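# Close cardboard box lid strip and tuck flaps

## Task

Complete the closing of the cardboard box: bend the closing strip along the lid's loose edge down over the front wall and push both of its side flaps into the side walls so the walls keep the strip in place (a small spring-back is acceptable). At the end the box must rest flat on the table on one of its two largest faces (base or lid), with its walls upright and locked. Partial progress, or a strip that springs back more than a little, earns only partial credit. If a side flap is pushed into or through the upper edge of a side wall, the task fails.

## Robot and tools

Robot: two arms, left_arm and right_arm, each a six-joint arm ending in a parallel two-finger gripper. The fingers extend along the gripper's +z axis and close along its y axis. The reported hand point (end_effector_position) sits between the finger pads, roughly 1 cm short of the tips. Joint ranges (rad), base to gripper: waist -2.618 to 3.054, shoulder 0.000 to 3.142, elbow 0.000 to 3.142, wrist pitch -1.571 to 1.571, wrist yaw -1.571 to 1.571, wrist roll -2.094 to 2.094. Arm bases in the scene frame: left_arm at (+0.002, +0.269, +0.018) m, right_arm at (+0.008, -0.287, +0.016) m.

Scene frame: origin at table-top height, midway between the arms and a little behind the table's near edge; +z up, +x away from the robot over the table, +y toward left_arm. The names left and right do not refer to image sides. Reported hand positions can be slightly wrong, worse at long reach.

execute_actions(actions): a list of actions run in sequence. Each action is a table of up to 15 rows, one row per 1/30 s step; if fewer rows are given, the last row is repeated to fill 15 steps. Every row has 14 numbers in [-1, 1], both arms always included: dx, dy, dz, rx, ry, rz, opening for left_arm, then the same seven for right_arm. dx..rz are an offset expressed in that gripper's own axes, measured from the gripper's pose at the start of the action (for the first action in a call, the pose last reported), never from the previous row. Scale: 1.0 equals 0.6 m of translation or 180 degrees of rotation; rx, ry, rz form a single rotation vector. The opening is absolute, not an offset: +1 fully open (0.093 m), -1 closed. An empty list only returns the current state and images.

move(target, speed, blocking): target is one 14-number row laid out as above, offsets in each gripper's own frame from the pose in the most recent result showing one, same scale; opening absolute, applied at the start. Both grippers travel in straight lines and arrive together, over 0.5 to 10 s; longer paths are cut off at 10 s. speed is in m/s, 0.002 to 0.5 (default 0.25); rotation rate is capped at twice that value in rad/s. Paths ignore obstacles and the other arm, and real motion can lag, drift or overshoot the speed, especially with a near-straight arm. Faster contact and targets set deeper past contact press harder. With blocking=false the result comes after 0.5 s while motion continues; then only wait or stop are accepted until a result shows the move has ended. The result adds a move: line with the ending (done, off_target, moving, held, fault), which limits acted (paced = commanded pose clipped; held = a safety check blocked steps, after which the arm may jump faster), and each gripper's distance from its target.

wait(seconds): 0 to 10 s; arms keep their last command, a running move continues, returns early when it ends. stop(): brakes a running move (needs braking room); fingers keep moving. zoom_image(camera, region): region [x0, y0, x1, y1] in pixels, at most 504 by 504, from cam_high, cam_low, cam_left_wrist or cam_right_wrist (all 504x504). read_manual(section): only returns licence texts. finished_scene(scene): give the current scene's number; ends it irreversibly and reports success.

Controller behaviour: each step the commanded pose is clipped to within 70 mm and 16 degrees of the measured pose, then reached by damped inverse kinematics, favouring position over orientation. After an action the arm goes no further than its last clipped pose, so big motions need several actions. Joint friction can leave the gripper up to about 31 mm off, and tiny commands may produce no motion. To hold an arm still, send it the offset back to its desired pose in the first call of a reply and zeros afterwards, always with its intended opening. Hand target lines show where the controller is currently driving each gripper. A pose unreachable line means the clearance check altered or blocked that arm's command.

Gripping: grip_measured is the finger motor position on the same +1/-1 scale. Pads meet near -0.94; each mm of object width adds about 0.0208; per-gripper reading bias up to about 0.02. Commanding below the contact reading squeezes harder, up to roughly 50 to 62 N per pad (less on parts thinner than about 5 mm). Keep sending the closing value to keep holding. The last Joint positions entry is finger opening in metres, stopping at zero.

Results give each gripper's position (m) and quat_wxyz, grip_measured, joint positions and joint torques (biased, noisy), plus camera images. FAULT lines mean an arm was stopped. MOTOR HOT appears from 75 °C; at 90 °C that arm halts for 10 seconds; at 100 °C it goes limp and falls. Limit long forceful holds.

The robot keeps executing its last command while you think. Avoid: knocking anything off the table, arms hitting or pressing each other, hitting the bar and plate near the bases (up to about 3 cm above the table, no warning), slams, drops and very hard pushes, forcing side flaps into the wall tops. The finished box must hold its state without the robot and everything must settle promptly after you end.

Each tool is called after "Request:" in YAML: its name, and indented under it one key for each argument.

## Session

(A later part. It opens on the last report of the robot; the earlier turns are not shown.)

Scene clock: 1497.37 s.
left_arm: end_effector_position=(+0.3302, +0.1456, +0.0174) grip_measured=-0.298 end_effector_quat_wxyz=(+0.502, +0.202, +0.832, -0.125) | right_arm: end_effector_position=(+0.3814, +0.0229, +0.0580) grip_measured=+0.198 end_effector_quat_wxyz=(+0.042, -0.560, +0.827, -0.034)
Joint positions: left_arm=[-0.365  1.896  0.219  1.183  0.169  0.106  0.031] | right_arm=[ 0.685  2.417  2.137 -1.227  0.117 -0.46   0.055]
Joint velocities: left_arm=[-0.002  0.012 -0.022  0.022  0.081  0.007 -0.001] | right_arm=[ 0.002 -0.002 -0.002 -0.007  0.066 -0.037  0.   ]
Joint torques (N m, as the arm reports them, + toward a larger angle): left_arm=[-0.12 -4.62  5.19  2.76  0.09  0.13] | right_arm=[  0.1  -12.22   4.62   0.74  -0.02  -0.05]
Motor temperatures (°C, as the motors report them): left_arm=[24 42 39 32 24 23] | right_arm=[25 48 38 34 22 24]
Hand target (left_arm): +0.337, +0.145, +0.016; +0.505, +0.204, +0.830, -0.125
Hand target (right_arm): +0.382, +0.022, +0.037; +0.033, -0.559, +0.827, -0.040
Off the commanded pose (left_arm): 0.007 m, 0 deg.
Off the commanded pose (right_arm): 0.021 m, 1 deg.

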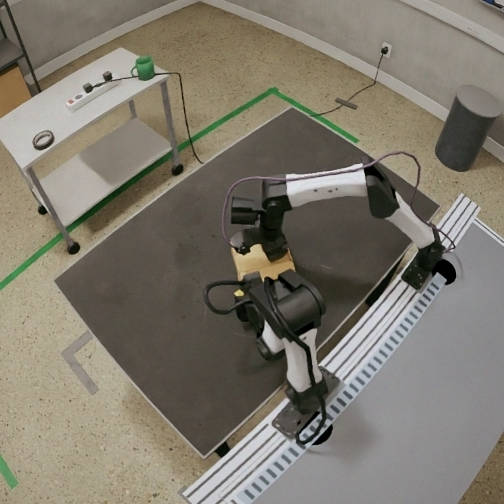

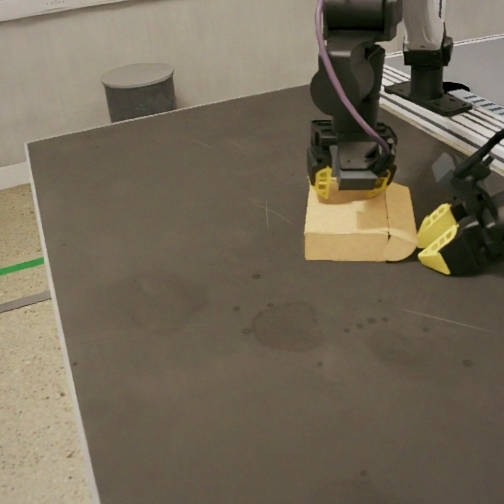

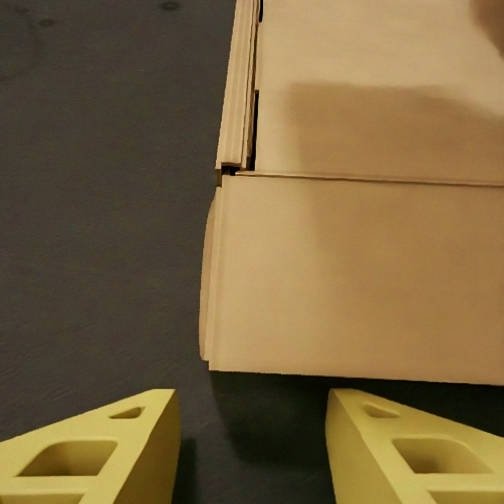

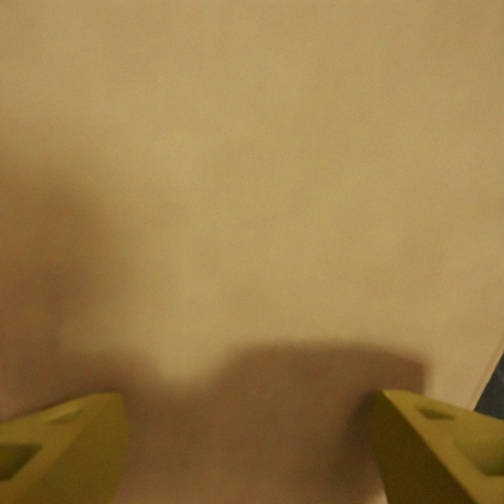

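Request:
execute_actions:
  actions:
    - [[-0.02,0.018,0.03,0,0,0,-0.3, 0,0,0.035,0,0.006,0,0.2]]

Request:
zoom_image:
  camera: "cam_low"
  region: [300, 150, 500, 290]

Scene clock: 1502.57 s.
left_arm: end_effector_position=(+0.3494, +0.1483, +0.0203) grip_measured=-0.298 end_effector_quat_wxyz=(+0.503, +0.196, +0.833, -0.121) | right_arm: end_effector_position=(+0.3844, +0.0233, +0.0582) grip_measured=+0.198 end_effector_quat_wxyz=(+0.047, -0.558, +0.827, -0.036)
Joint positions: left_arm=[-0.339  1.896  0.288  1.114  0.179  0.114  0.031] | right_arm=[ 0.683  2.417  2.137 -1.217  0.123 -0.46   0.055]
Joint velocities: left_arm=[-0.007 -0.007  0.017  0.022  0.007  0.022  0.001] | right_arm=[ 0.002  0.017 -0.012 -0.007 -0.007  0.037  0.   ]
Joint torques (N m, as the arm reports them, + toward a larger angle): left_arm=[-0.49 -6.36  5.62  2.45  0.17  0.12] | right_arm=[  0.33 -12.26   4.78   0.68  -0.04  -0.08]
Motor temperatures (°C, as the motors report them): left_arm=[24 42 38 33 24 23] | right_arm=[25 48 38 33 22 24]
Hand target (left_arm): +0.354, +0.145, +0.020; +0.502, +0.202, +0.832, -0.125
Hand target (right_arm): +0.383, +0.022, +0.037; +0.034, -0.559, +0.827, -0.040
Off the commanded pose (left_arm): 0.006 m, 1 deg.
Off the commanded pose (right_arm): 0.021 m, 2 deg.

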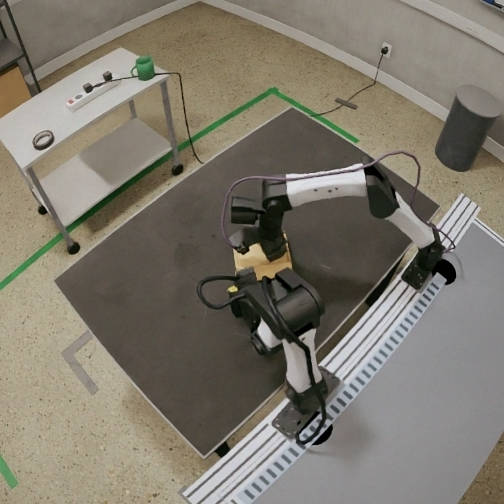

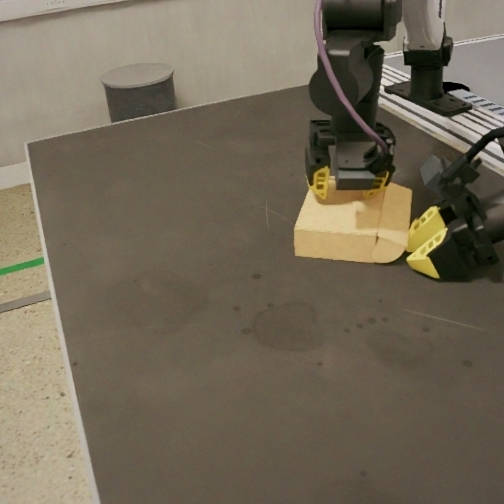

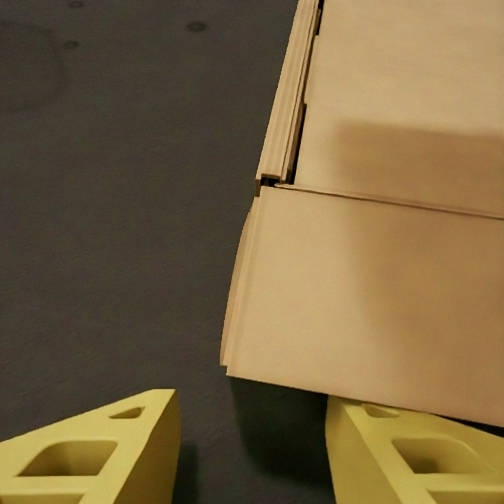

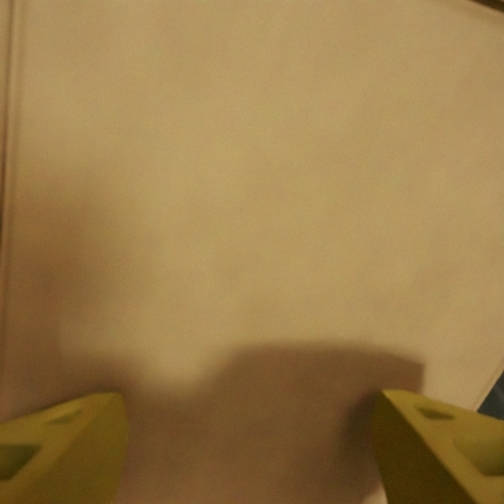

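Region (300, 150, 500, 290) of cam_low's 504x504 image, scaled by 2.520, with more detail than that image has; it fills the top 353 rows of this view, and the rest is white.

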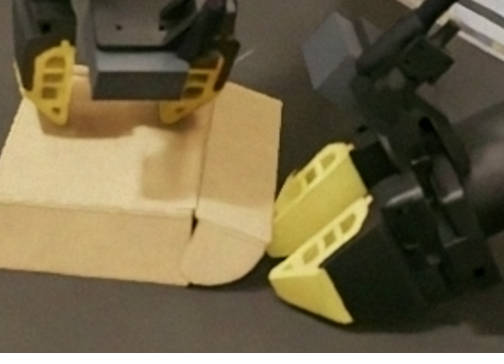

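Request:
execute_actions:
  actions:
    - [[0.0,0.01,-0.02,0.07,0,0.035,-0.2, 0,0,0.035,0,0.006,0,0.2]]
    - [[0,0.005,0,0.07,0,0.035,-0.2, 0,0,0.035,0,0.006,0,0.2]]
    - [[0,0,0,0.07,0,0.035,-0.2, 0,0,0.035,0,0.006,0,0.2]]

Request:
zoom_image:
  camera: "cam_low"
  region: [300, 150, 500, 290]

Scene clock: 1533.90 s.
left_arm: end_effector_position=(+0.3463, +0.1679, +0.0310) grip_measured=-0.202 end_effector_quat_wxyz=(+0.460, +0.454, +0.713, -0.270) | right_arm: end_effector_position=(+0.3846, +0.0233, +0.0582) grip_measured=+0.198 end_effector_quat_wxyz=(+0.047, -0.558, +0.827, -0.037)
Joint positions: left_arm=[0.032 1.888 0.62  0.322 0.995 0.914 0.036] | right_arm=[ 0.683  2.417  2.137 -1.216  0.123 -0.46   0.055]
Joint velocities: left_arm=[-0.002 -0.002  0.071 -0.418  0.037  0.256  0.   ] | right_arm=[-0.002 -0.002 -0.007 -0.051 -0.007  0.051 -0.001]
Joint torques (N m, as the arm reports them, + toward a larger angle): left_arm=[-0.72 -6.77  6.99  1.44  0.46  0.11] | right_arm=[  0.21 -12.16   4.84   0.8    0.    -0.08]
Motor temperatures (°C, as the motors report them): left_arm=[24 42 38 33 24 23] | right_arm=[25 51 37 32 22 24]
Hand target (left_arm): +0.342, +0.166, +0.024; +0.444, +0.459, +0.715, -0.285
Hand target (right_arm): +0.386, +0.023, +0.038; +0.039, -0.558, +0.828, -0.042
Off the commanded pose (left_arm): 0.008 m, 3 deg.
Off the commanded pose (right_arm): 0.021 m, 1 deg.

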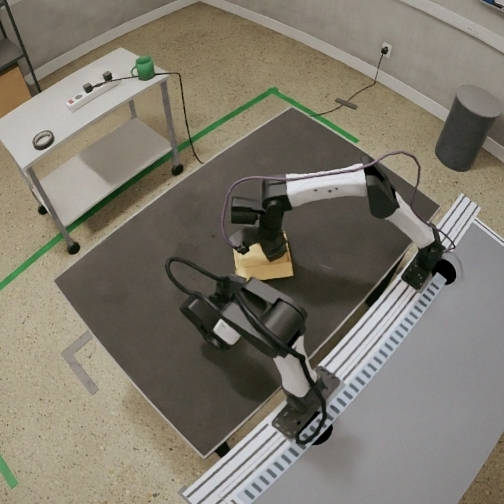

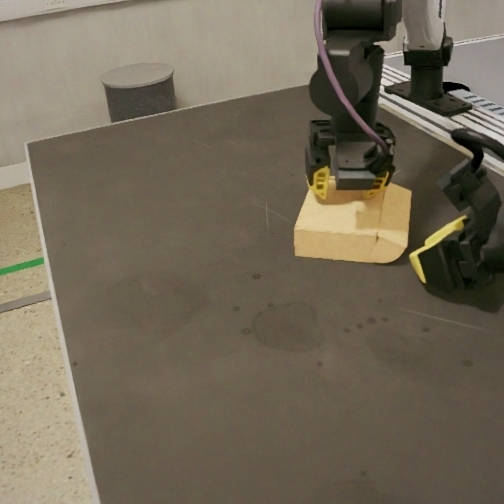

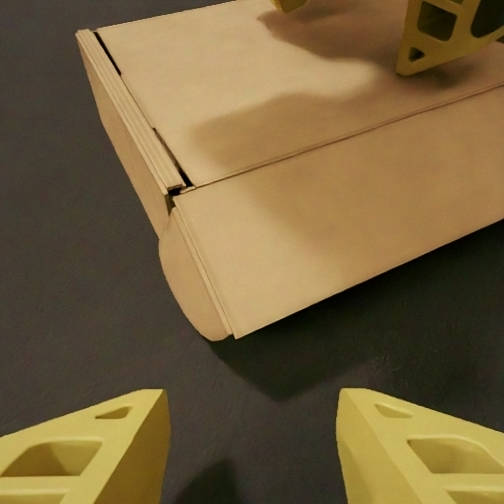

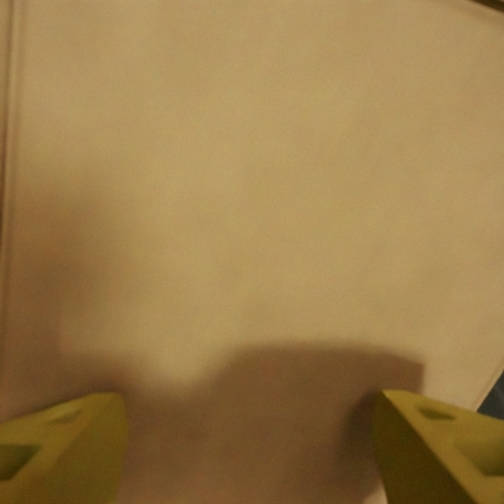

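Region (300, 150, 500, 290) of cam_low's 504x504 image, scaled by 2.520, with more detail than that image has; it fills the top 353 rows of this view, and the rest is white.

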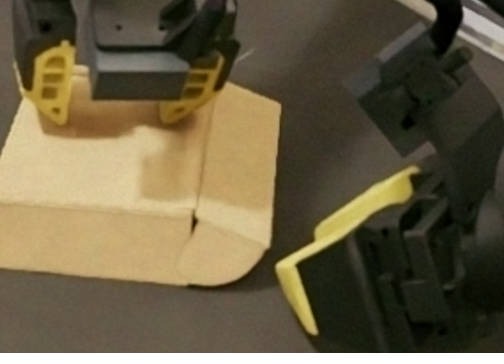

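Request:
execute_actions:
  actions:
    - [[0.012,0.02,0.03,0,0,0,-0.2, 0,0,0.035,0,0.006,0,0.2]]
    - [[-0.008,0.004,0.02,0,0,0,-0.2, 0,0,0.035,0,0.006,0,0.2]]

Scene clock: 1542.47 s.
left_arm: end_effector_position=(+0.3611, +0.1550, +0.0235) grip_measured=-0.202 end_effector_quat_wxyz=(+0.462, +0.453, +0.713, -0.272) | right_arm: end_effector_position=(+0.3846, +0.0233, +0.0582) grip_measured=+0.198 end_effector_quat_wxyz=(+0.047, -0.558, +0.827, -0.037)
Joint positions: left_arm=[-0.016  1.961  0.655  0.424  0.97   0.837  0.036] | right_arm=[ 0.683  2.417  2.137 -1.216  0.123 -0.46   0.055]
Joint velocities: left_arm=[ 0.002 -0.012  0.022 -0.051  0.051 -0.007 -0.   ] | right_arm=[-0.012  0.017 -0.017 -0.022 -0.037  0.066  0.001]
Joint torques (N m, as the arm reports them, + toward a larger angle): left_arm=[-1.33 -7.41  6.42  1.89  0.31 -0.03] | right_arm=[  0.09 -12.19   4.85   0.76   0.    -0.05]
Motor temperatures (°C, as the motors report them): left_arm=[24 42 38 31 24 23] | right_arm=[25 51 37 32 22 24]
Hand target (left_arm): +0.366, +0.153, +0.021; +0.462, +0.453, +0.713, -0.270
Hand target (right_arm): +0.386, +0.023, +0.038; +0.039, -0.558, +0.828, -0.042
Off the commanded pose (left_arm): 0.006 m, 0 deg.
Off the commanded pose (right_arm): 0.021 m, 1 deg.

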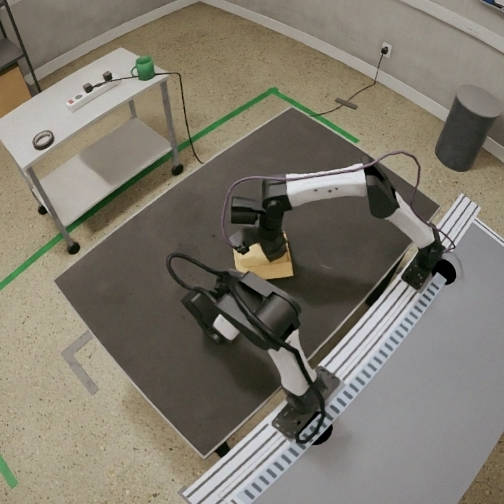

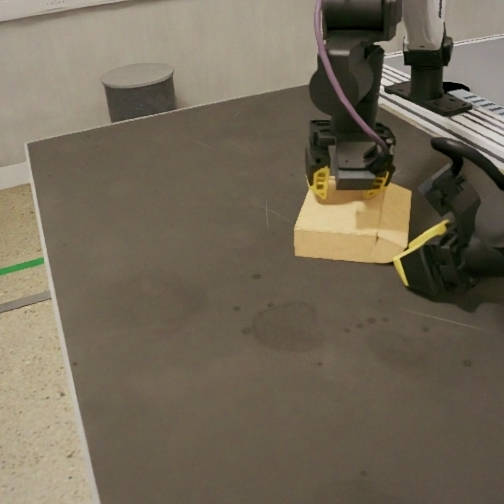

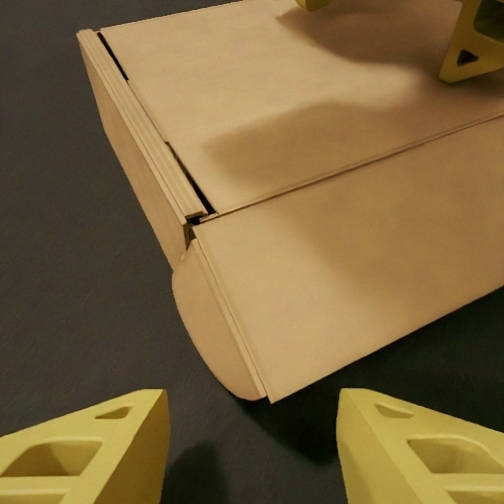

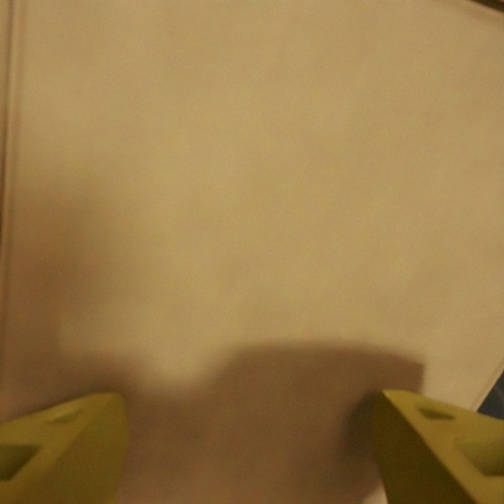

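Request:
execute_actions:
  actions:
    - [[-0.005,0.004,0.025,0,0,0,-0.2, 0,0,0.035,0,0.006,0,0.2]]

Scene clock: 1547.27 s.
left_arm: end_effector_position=(+0.3638, +0.1470, +0.0218) grip_measured=-0.202 end_effector_quat_wxyz=(+0.459, +0.449, +0.716, -0.272) | right_arm: end_effector_position=(+0.3849, +0.0229, +0.0583) grip_measured=+0.198 end_effector_quat_wxyz=(+0.048, -0.558, +0.827, -0.038)
Joint positions: left_arm=[-0.046  1.972  0.655  0.464  0.945  0.789  0.036] | right_arm=[ 0.683  2.417  2.137 -1.216  0.127 -0.46   0.055]
Joint velocities: left_arm=[ 0.002 -0.007 -0.012 -0.007  0.081  0.066 -0.   ] | right_arm=[ 0.007 -0.007  0.017 -0.095 -0.022 -0.007  0.   ]
Joint torques (N m, as the arm reports them, + toward a larger angle): left_arm=[-1.8  -7.16  6.76  2.11  0.37 -0.03] | right_arm=[  0.09 -12.23   4.83   0.79  -0.03  -0.09]
Motor temperatures (°C, as the motors report them): left_arm=[24 42 38 31 24 23] | right_arm=[25 52 37 32 22 24]
Hand target (left_arm): +0.370, +0.143, +0.020; +0.462, +0.453, +0.712, -0.272
Hand target (right_arm): +0.386, +0.023, +0.038; +0.039, -0.558, +0.828, -0.042
Off the commanded pose (left_arm): 0.008 m, 1 deg.
Off the commanded pose (right_arm): 0.021 m, 1 deg.

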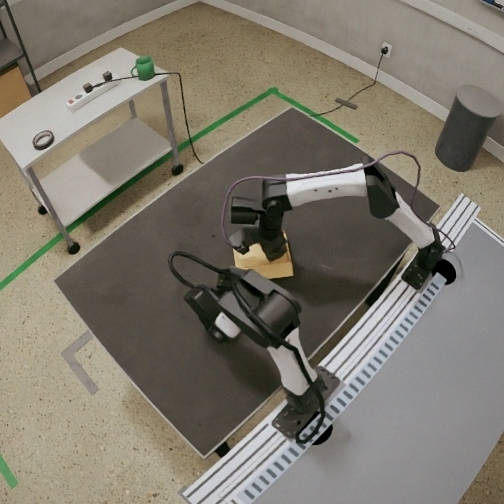

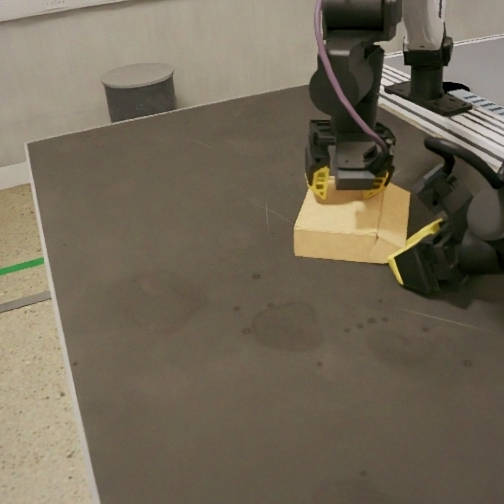

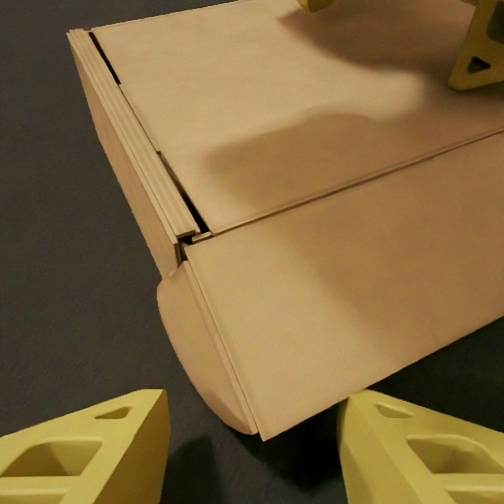

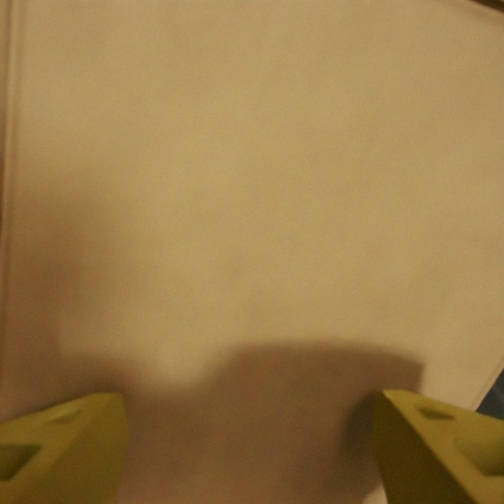

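Request:
execute_actions:
  actions:
    - [[-0.035,0.008,-0.015,0,0,-0.05,-0.2, 0,0,0.035,0,0.006,0,0.2]]
    - [[-0.012,0.0,-0.005,0,0,-0.03,-0.2, 0,0,0.035,0,0.006,0,0.2]]

Request:
zoom_image:
  camera: "cam_low"
  region: [280, 150, 480, 290]

Scene clock: 1553.13 s.
left_arm: end_effector_position=(+0.3571, +0.1484, +0.0321) grip_measured=-0.202 end_effector_quat_wxyz=(+0.410, +0.356, +0.772, -0.329) | right_arm: end_effector_position=(+0.3861, +0.0224, +0.0584) grip_measured=+0.198 end_effector_quat_wxyz=(+0.049, -0.558, +0.828, -0.040)
Joint positions: left_arm=[-0.042  1.904  0.655  0.355  0.943  0.561  0.036] | right_arm=[ 0.682  2.417  2.137 -1.214  0.131 -0.46   0.055]
Joint velocities: left_arm=[-0.007  0.007 -0.007 -0.022 -0.037 -0.022  0.   ] | right_arm=[ 0.007  0.002 -0.007 -0.007  0.037 -0.037  0.001]
Joint torques (N m, as the arm reports them, + toward a larger angle): left_arm=[ -0.68 -10.98   6.28   1.6    0.39   0.01] | right_arm=[  0.19 -12.31   4.85   0.75   0.    -0.05]
Motor temperatures (°C, as the motors report them): left_arm=[24 42 38 31 24 23] | right_arm=[25 52 37 32 22 24]
Hand target (left_arm): +0.360, +0.149, +0.042; +0.416, +0.355, +0.771, -0.328
Hand target (right_arm): +0.388, +0.022, +0.038; +0.041, -0.557, +0.828, -0.046
Off the commanded pose (left_arm): 0.010 m, 1 deg.
Off the commanded pose (right_arm): 0.021 m, 1 deg.

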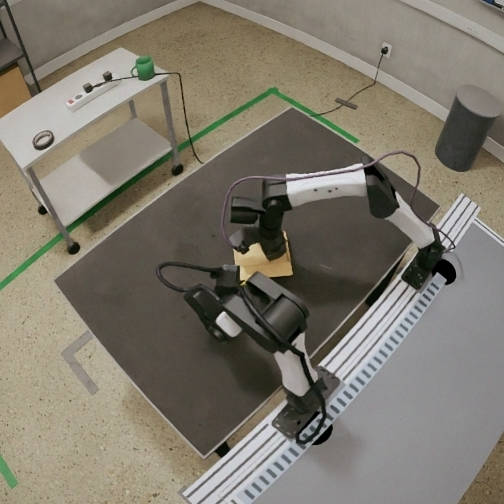

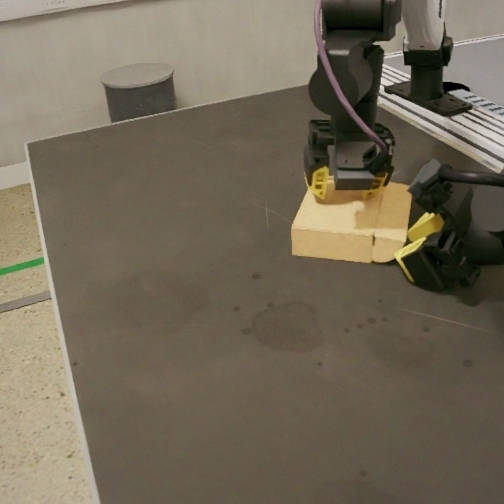

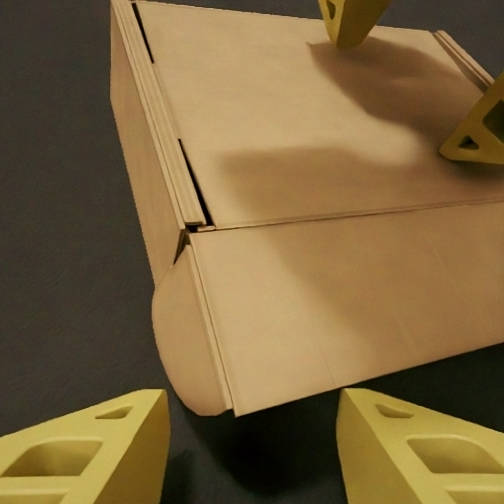

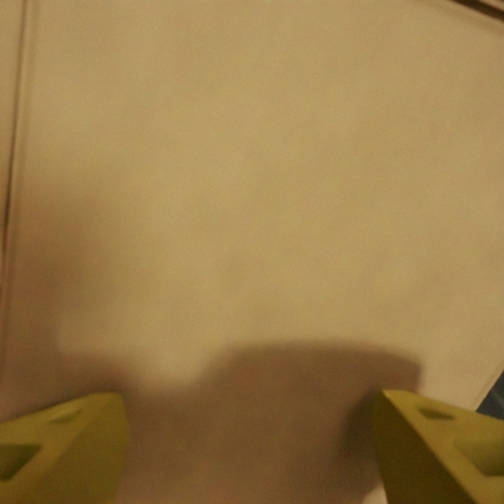

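Region (280, 150, 480, 290) of cam_low's 504x504 image, scaled by 2.520, with more detail than that image has; it fills the top 353 rows of this view, and the rest is white.

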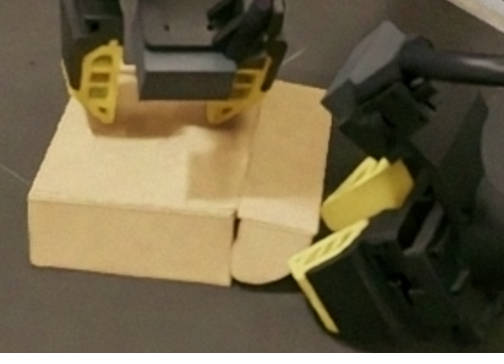

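Request:
execute_actions:
  actions:
    - [[-0.035,0.013,0.003,0,0,0,-0.2, 0,0,0.035,0,0.006,0,0.2]]

Request:
zoom_image:
  camera: "cam_low"
  region: [280, 150, 480, 290]

Scene clock: 1560.30 s.
left_arm: end_effector_position=(+0.3675, +0.1494, +0.0377) grip_measured=-0.202 end_effector_quat_wxyz=(+0.405, +0.350, +0.777, -0.330) | right_arm: end_effector_position=(+0.3887, +0.0235, +0.0587) grip_measured=+0.198 end_effector_quat_wxyz=(+0.055, -0.557, +0.828, -0.042)
Joint positions: left_arm=[-0.043  1.904  0.707  0.297  0.936  0.549  0.036] | right_arm=[ 0.682  2.417  2.137 -1.203  0.137 -0.46   0.055]
Joint velocities: left_arm=[-0.007  0.017 -0.007 -0.007 -0.007  0.007 -0.001] | right_arm=[ 0.002  0.007 -0.012 -0.007 -0.007 -0.007  0.001]
Joint torques (N m, as the arm reports them, + toward a larger angle): left_arm=[ -1.66 -10.59   7.55   1.59   0.37  -0.02] | right_arm=[  0.02 -12.29   4.91   0.71  -0.01  -0.07]
Motor temperatures (°C, as the motors report them): left_arm=[24 44 38 31 24 23] | right_arm=[25 52 37 32 22 24]
Hand target (left_arm): +0.372, +0.145, +0.048; +0.411, +0.356, +0.772, -0.329
Hand target (right_arm): +0.388, +0.022, +0.038; +0.041, -0.557, +0.828, -0.046
Off the commanded pose (left_arm): 0.012 m, 1 deg.
Off the commanded pose (right_arm): 0.021 m, 2 deg.

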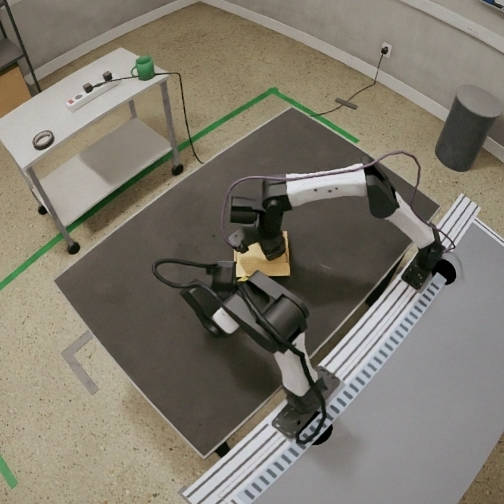

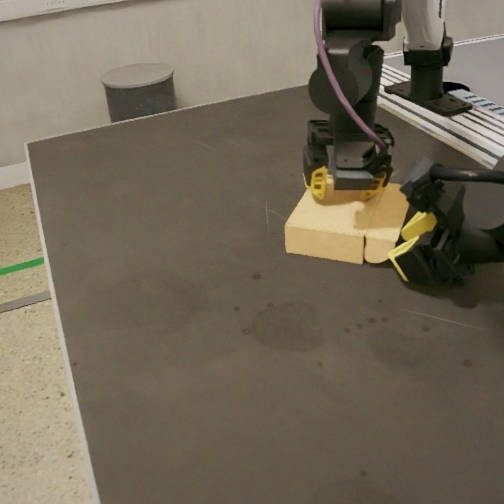

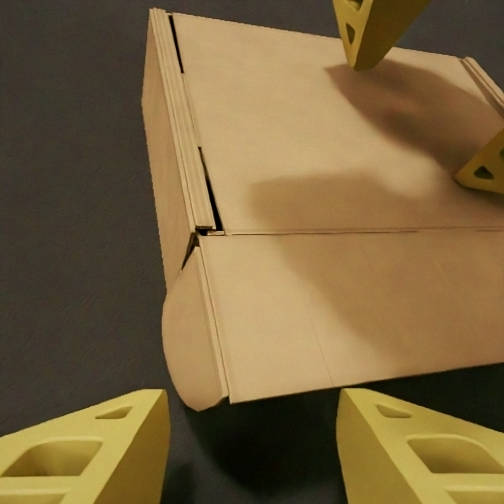

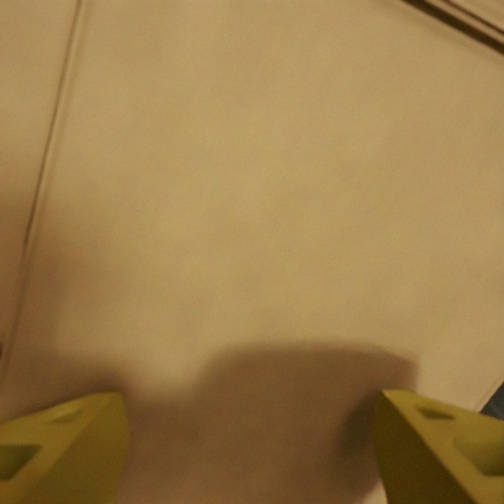

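Region (280, 150, 480, 290) of cam_low's 504x504 image, scaled by 2.520, with more detail than that image has; it fills the top 353 rows of this view, and the rest is white.

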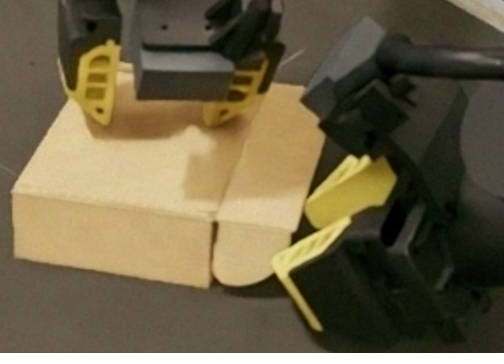

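Request:
execute_actions:
  actions:
    - [[0,0,0,0,0,0,-0.4, 0,0,0.035,0,0.006,0,0.2]]
    - [[0,0,0,0,0,0,-0.55, 0,0,0.035,0,0.006,0,0.2]]

Request:
zoom_image:
  camera: "cam_low"
  region: [280, 150, 480, 290]

Scene clock: 1570.70 s.
left_arm: end_effector_position=(+0.3674, +0.1494, +0.0377) grip_measured=-0.548 end_effector_quat_wxyz=(+0.405, +0.350, +0.778, -0.330) | right_arm: end_effector_position=(+0.3888, +0.0235, +0.0587) grip_measured=+0.198 end_effector_quat_wxyz=(+0.055, -0.557, +0.828, -0.042)
Joint positions: left_arm=[-0.043  1.904  0.707  0.295  0.936  0.549  0.019] | right_arm=[ 0.682  2.417  2.137 -1.203  0.137 -0.46   0.055]
Joint velocities: left_arm=[ 0.007 -0.002 -0.002 -0.051  0.037 -0.081 -0.   ] | right_arm=[ 0.007  0.007 -0.002 -0.081 -0.051  0.022  0.   ]
Joint torques (N m, as the arm reports them, + toward a larger angle): left_arm=[-0.57 -9.05  5.75  1.81  0.37  0.08] | right_arm=[  0.19 -12.09   5.01   0.81   0.01  -0.08]
Motor temperatures (°C, as the motors report them): left_arm=[24 45 39 30 24 23] | right_arm=[25 53 37 32 22 24]
Hand target (left_arm): +0.367, +0.149, +0.038; +0.405, +0.350, +0.778, -0.330
Hand target (right_arm): +0.391, +0.023, +0.038; +0.047, -0.557, +0.828, -0.048
Off the commanded pose (left_arm): 0.000 m, 0 deg.
Off the commanded pose (right_arm): 0.021 m, 1 deg.

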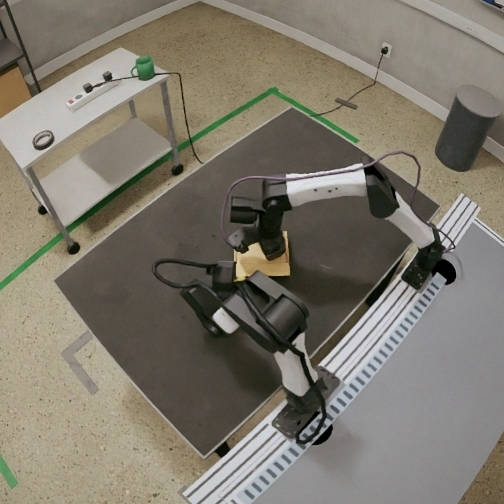

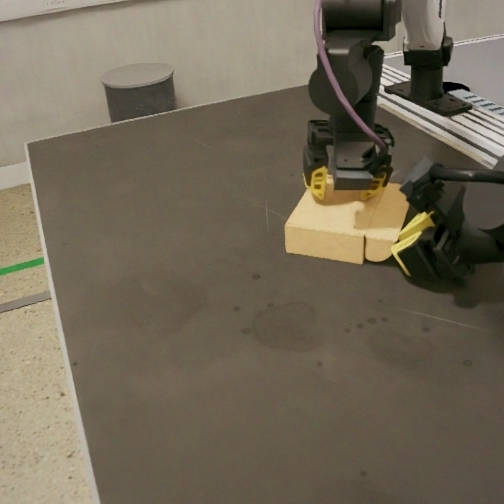

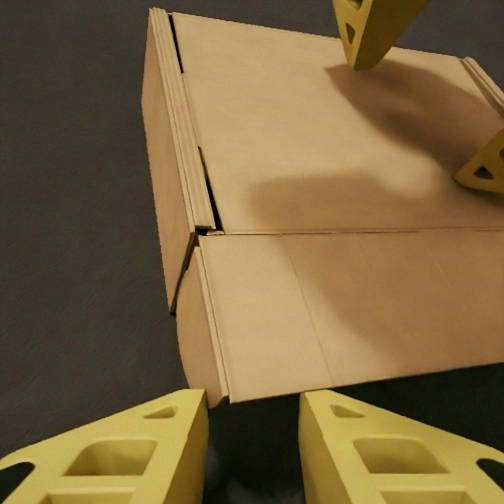

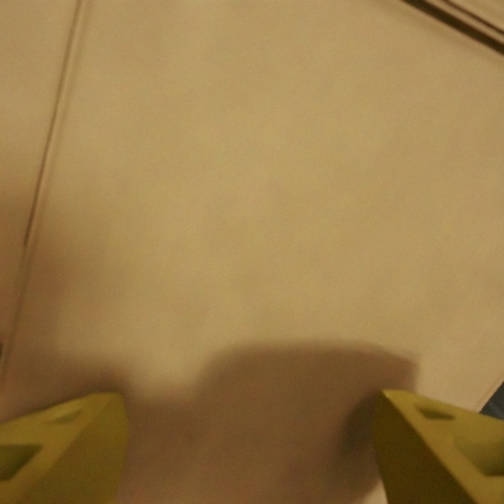

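Region (280, 150, 480, 290) of cam_low's 504x504 image, scaled by 2.520, with more detail than that image has; it fills the top 353 rows of this view, and the rest is white.

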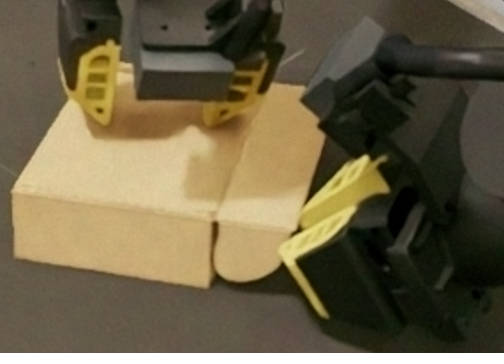

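Request:
move:
  target: [0,0,0,0,0,0,-0.55, 0,0,-0.083,0,0,0,0.2]
  speed: 0.1

Request:
move:
  target: [0,0,0,0,0,0,-0.55, 0.12,0.183,0,-0.135,-0.145,0.629,-1]
  speed: 0.3

Scene clock: 1587.87 s.
left_arm: end_effector_position=(+0.3674, +0.1494, +0.0377) grip_measured=-0.548 end_effector_quat_wxyz=(+0.405, +0.350, +0.778, -0.330) | right_arm: end_effector_position=(+0.3862, +0.0189, +0.1040) grip_measured=+0.198 end_effector_quat_wxyz=(+0.053, -0.554, +0.830, -0.043)
Joint positions: left_arm=[-0.043  1.904  0.707  0.295  0.936  0.549  0.019] | right_arm=[ 0.682  2.408  2.303 -1.381  0.137 -0.453  0.055]
Joint velocities: left_arm=[-0.007  0.012 -0.012  0.007  0.007  0.007  0.001] | right_arm=[-0.002  0.012  0.007  0.007  0.022 -0.007  0.001]
Joint torques (N m, as the arm reports them, + toward a larger angle): left_arm=[-0.79 -9.05  5.77  1.84  0.36  0.07] | right_arm=[  1.36 -14.24   7.59   0.29  -0.06   0.  ]
Motor temperatures (°C, as the motors report them): left_arm=[24 46 38 30 24 23] | right_arm=[25 54 37 31 22 24]
Hand target (left_arm): +0.367, +0.149, +0.038; +0.405, +0.350, +0.778, -0.330
Hand target (right_arm): +0.383, +0.024, +0.108; +0.055, -0.557, +0.828, -0.042
Off the commanded pose (left_arm): 0.000 m, 0 deg.
Off the commanded pose (right_arm): 0.008 m, 0 deg.
move: done

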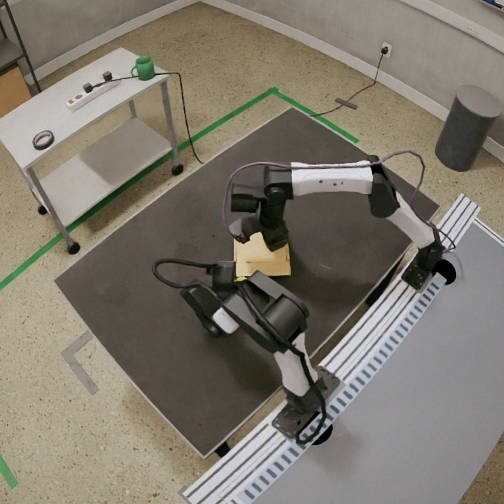

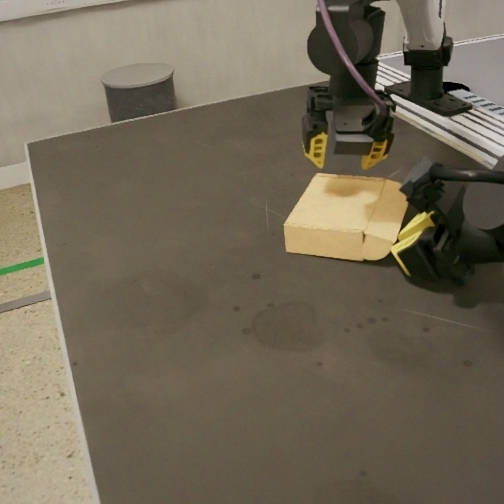

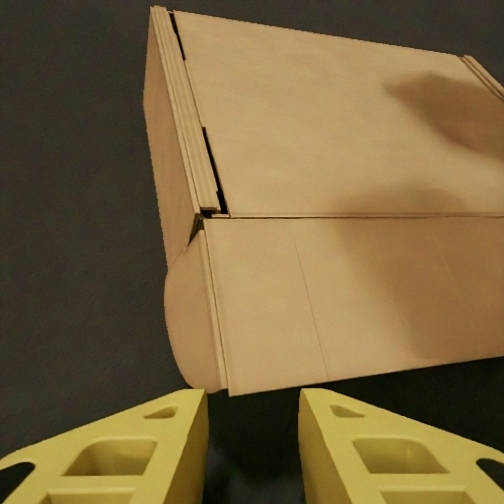

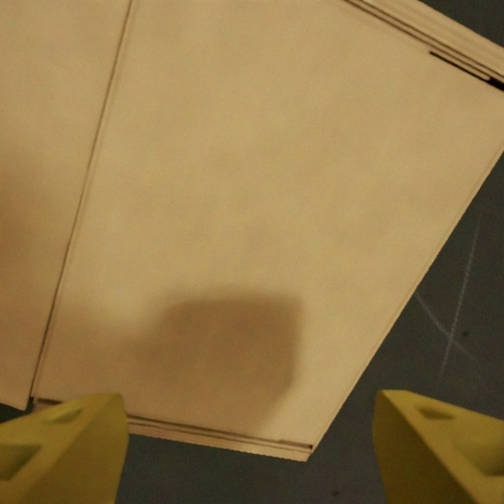

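Scene clock: 1592.00 s.
left_arm: end_effector_position=(+0.3674, +0.1494, +0.0377) grip_measured=-0.548 end_effector_quat_wxyz=(+0.405, +0.350, +0.778, -0.330) | right_arm: end_effector_position=(+0.2645, -0.0063, +0.0967) grip_measured=-0.972 end_effector_quat_wxyz=(+0.114, +0.386, +0.873, +0.277)
Joint positions: left_arm=[-0.043  1.904  0.707  0.295  0.936  0.549  0.019] | right_arm=[ 0.827  1.552  0.898 -0.324  0.094  1.669  0.   ]
Joint velocities: left_arm=[ 0.002  0.002 -0.007 -0.007 -0.051 -0.037  0.   ] | right_arm=[-0.002 -0.002  0.002 -0.022 -0.037 -0.007  0.   ]
Joint torques (N m, as the arm reports them, + toward a larger angle): left_arm=[-0.68 -9.06  5.67  1.81  0.41  0.08] | right_arm=[ 1.57 -8.16  5.    1.49  0.06 -0.05]
Motor temperatures (°C, as the motors report them): left_arm=[24 46 38 30 24 23] | right_arm=[25 54 37 31 22 24]
Hand target (left_arm): +0.367, +0.149, +0.038; +0.405, +0.350, +0.778, -0.330
Hand target (right_arm): +0.258, -0.008, +0.093; +0.115, +0.384, +0.874, +0.275
Off the commanded pose (left_arm): 0.000 m, 0 deg.
Off the commanded pose (right_arm): 0.012 m, 1 deg.
move: off_target (right_arm)

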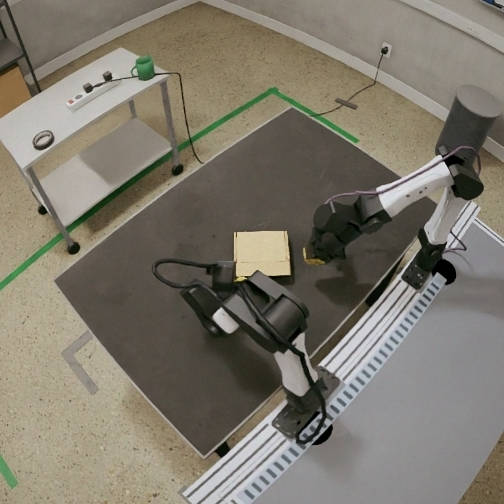

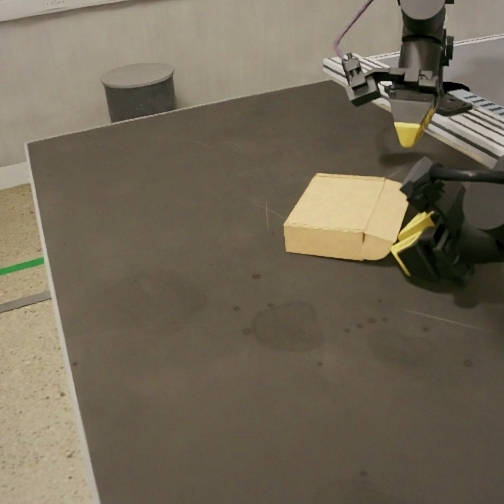

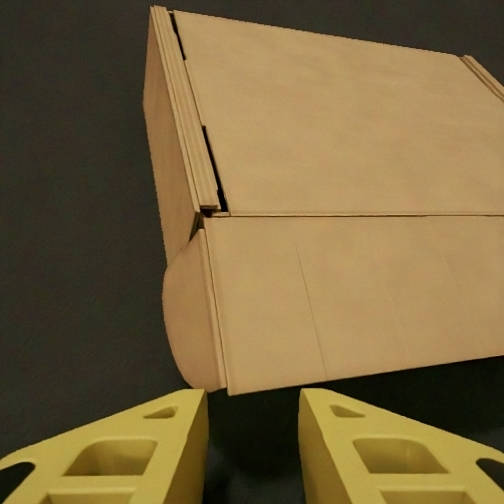

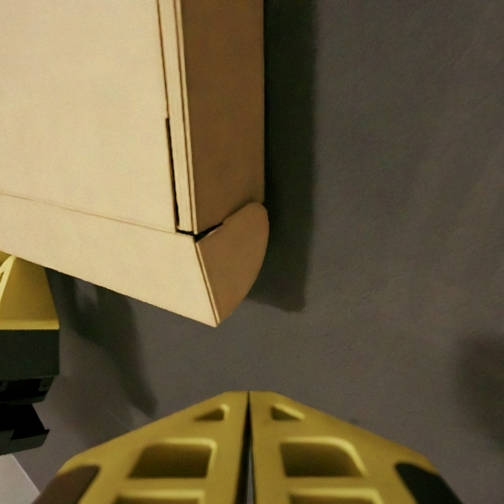

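Request:
execute_actions:
  actions: []

Scene clock: 1614.60 s.
left_arm: end_effector_position=(+0.3674, +0.1494, +0.0377) grip_measured=-0.548 end_effector_quat_wxyz=(+0.405, +0.350, +0.778, -0.330) | right_arm: end_effector_position=(+0.2648, -0.0063, +0.0968) grip_measured=-0.972 end_effector_quat_wxyz=(+0.114, +0.386, +0.872, +0.277)
Joint positions: left_arm=[-0.043  1.904  0.707  0.295  0.936  0.549  0.019] | right_arm=[ 0.827  1.552  0.898 -0.324  0.095  1.671  0.   ]
Joint velocities: left_arm=[-0.012  0.002  0.002 -0.022 -0.125 -0.037  0.001] | right_arm=[ 0.007 -0.002 -0.012 -0.022 -0.081 -0.022  0.   ]
Joint torques (N m, as the arm reports them, + toward a larger angle): left_arm=[-0.66 -9.    5.78  1.8   0.39  0.05] | right_arm=[ 1.5  -8.26  5.1   1.45  0.08 -0.05]
Motor temperatures (°C, as the motors report them): left_arm=[24 46 38 31 25 23] | right_arm=[25 49 37 33 22 24]
Hand target (left_arm): +0.367, +0.149, +0.038; +0.405, +0.350, +0.778, -0.330
Hand target (right_arm): +0.258, -0.008, +0.093; +0.115, +0.384, +0.874, +0.275
Off the commanded pose (left_arm): 0.000 m, 0 deg.
Off the commanded pose (right_arm): 0.012 m, 1 deg.

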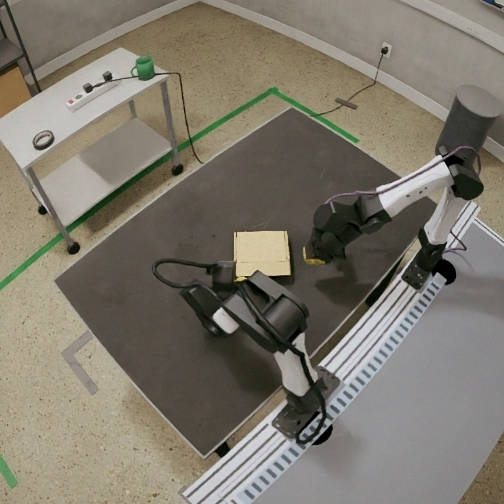

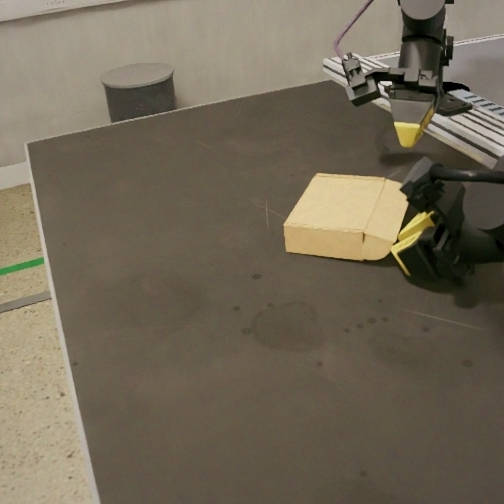

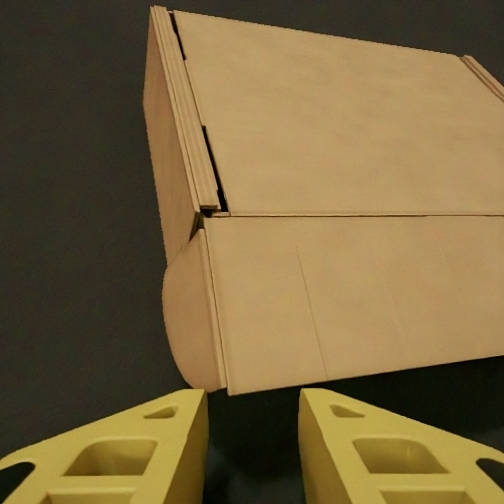

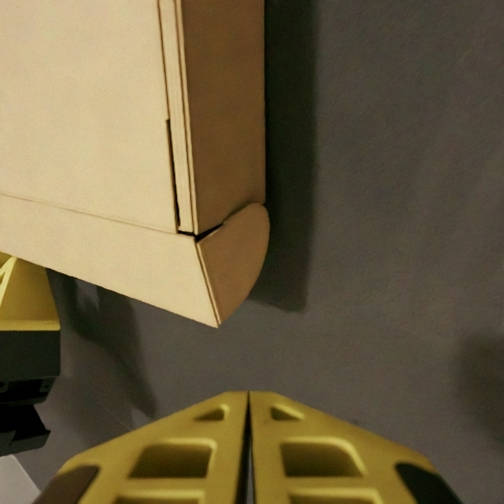

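Request:
move:
  target: [0,0,0,0,0,0,-0.55, -0.005,0.052,0.036,0.083,-0.051,0.099,0.3]
  speed: 0.08

Scene clock: 1656.17 s.
left_arm: end_effector_position=(+0.3674, +0.1494, +0.0377) grip_measured=-0.548 end_effector_quat_wxyz=(+0.405, +0.350, +0.778, -0.330) | right_arm: end_effector_position=(+0.2958, +0.0130, +0.0957) grip_measured=+0.298 end_effector_quat_wxyz=(+0.088, +0.550, +0.817, +0.150)
Joint positions: left_arm=[-0.043  1.904  0.707  0.295  0.936  0.549  0.019] | right_arm=[ 0.833  1.874  1.383 -0.774  0.179  2.034  0.06 ]
Joint velocities: left_arm=[ 0.002 -0.022 -0.022 -0.081 -0.022  0.037 -0.   ] | right_arm=[-0.002 -0.002  0.002  0.007  0.022  0.081  0.001]
Joint torques (N m, as the arm reports them, + toward a larger angle): left_arm=[-0.73 -9.04  5.81  1.81  0.37  0.07] | right_arm=[ 1.58 -8.92  7.67  0.65  0.09 -0.06]
Motor temperatures (°C, as the motors report them): left_arm=[24 47 37 31 25 23] | right_arm=[25 46 38 34 22 24]
Hand target (left_arm): +0.367, +0.149, +0.038; +0.405, +0.350, +0.778, -0.330
Hand target (right_arm): +0.294, +0.018, +0.095; +0.090, +0.547, +0.819, +0.146
Off the commanded pose (left_arm): 0.000 m, 0 deg.
Off the commanded pose (right_arm): 0.004 m, 1 deg.
move: done

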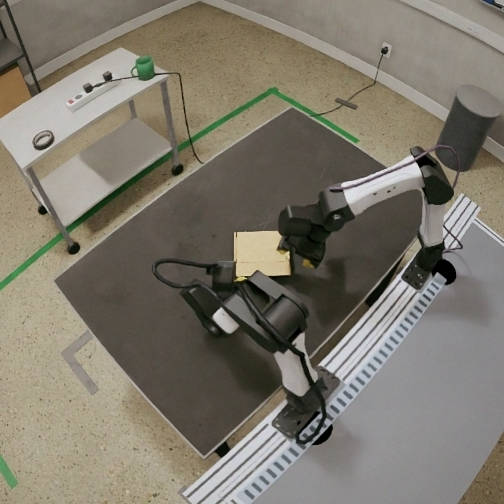

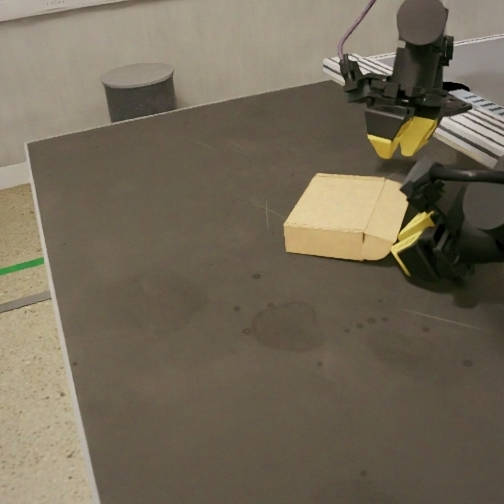

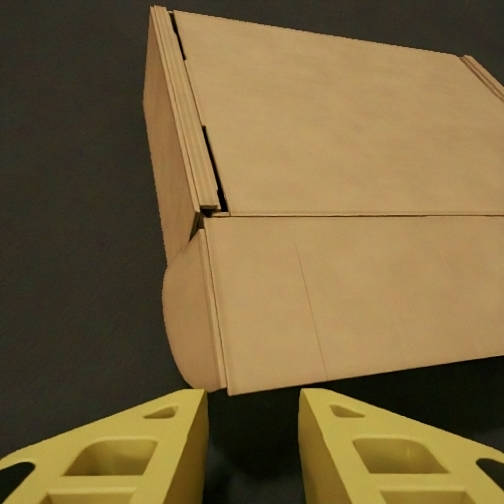

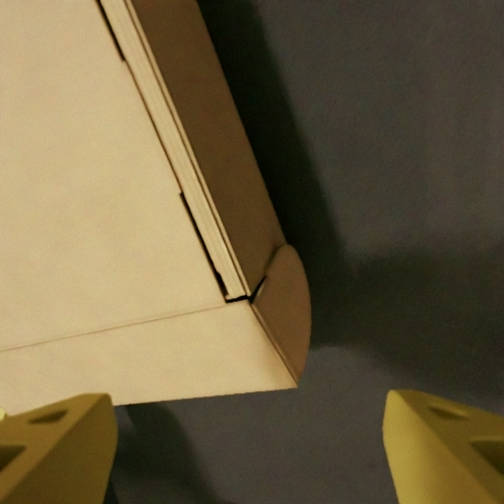

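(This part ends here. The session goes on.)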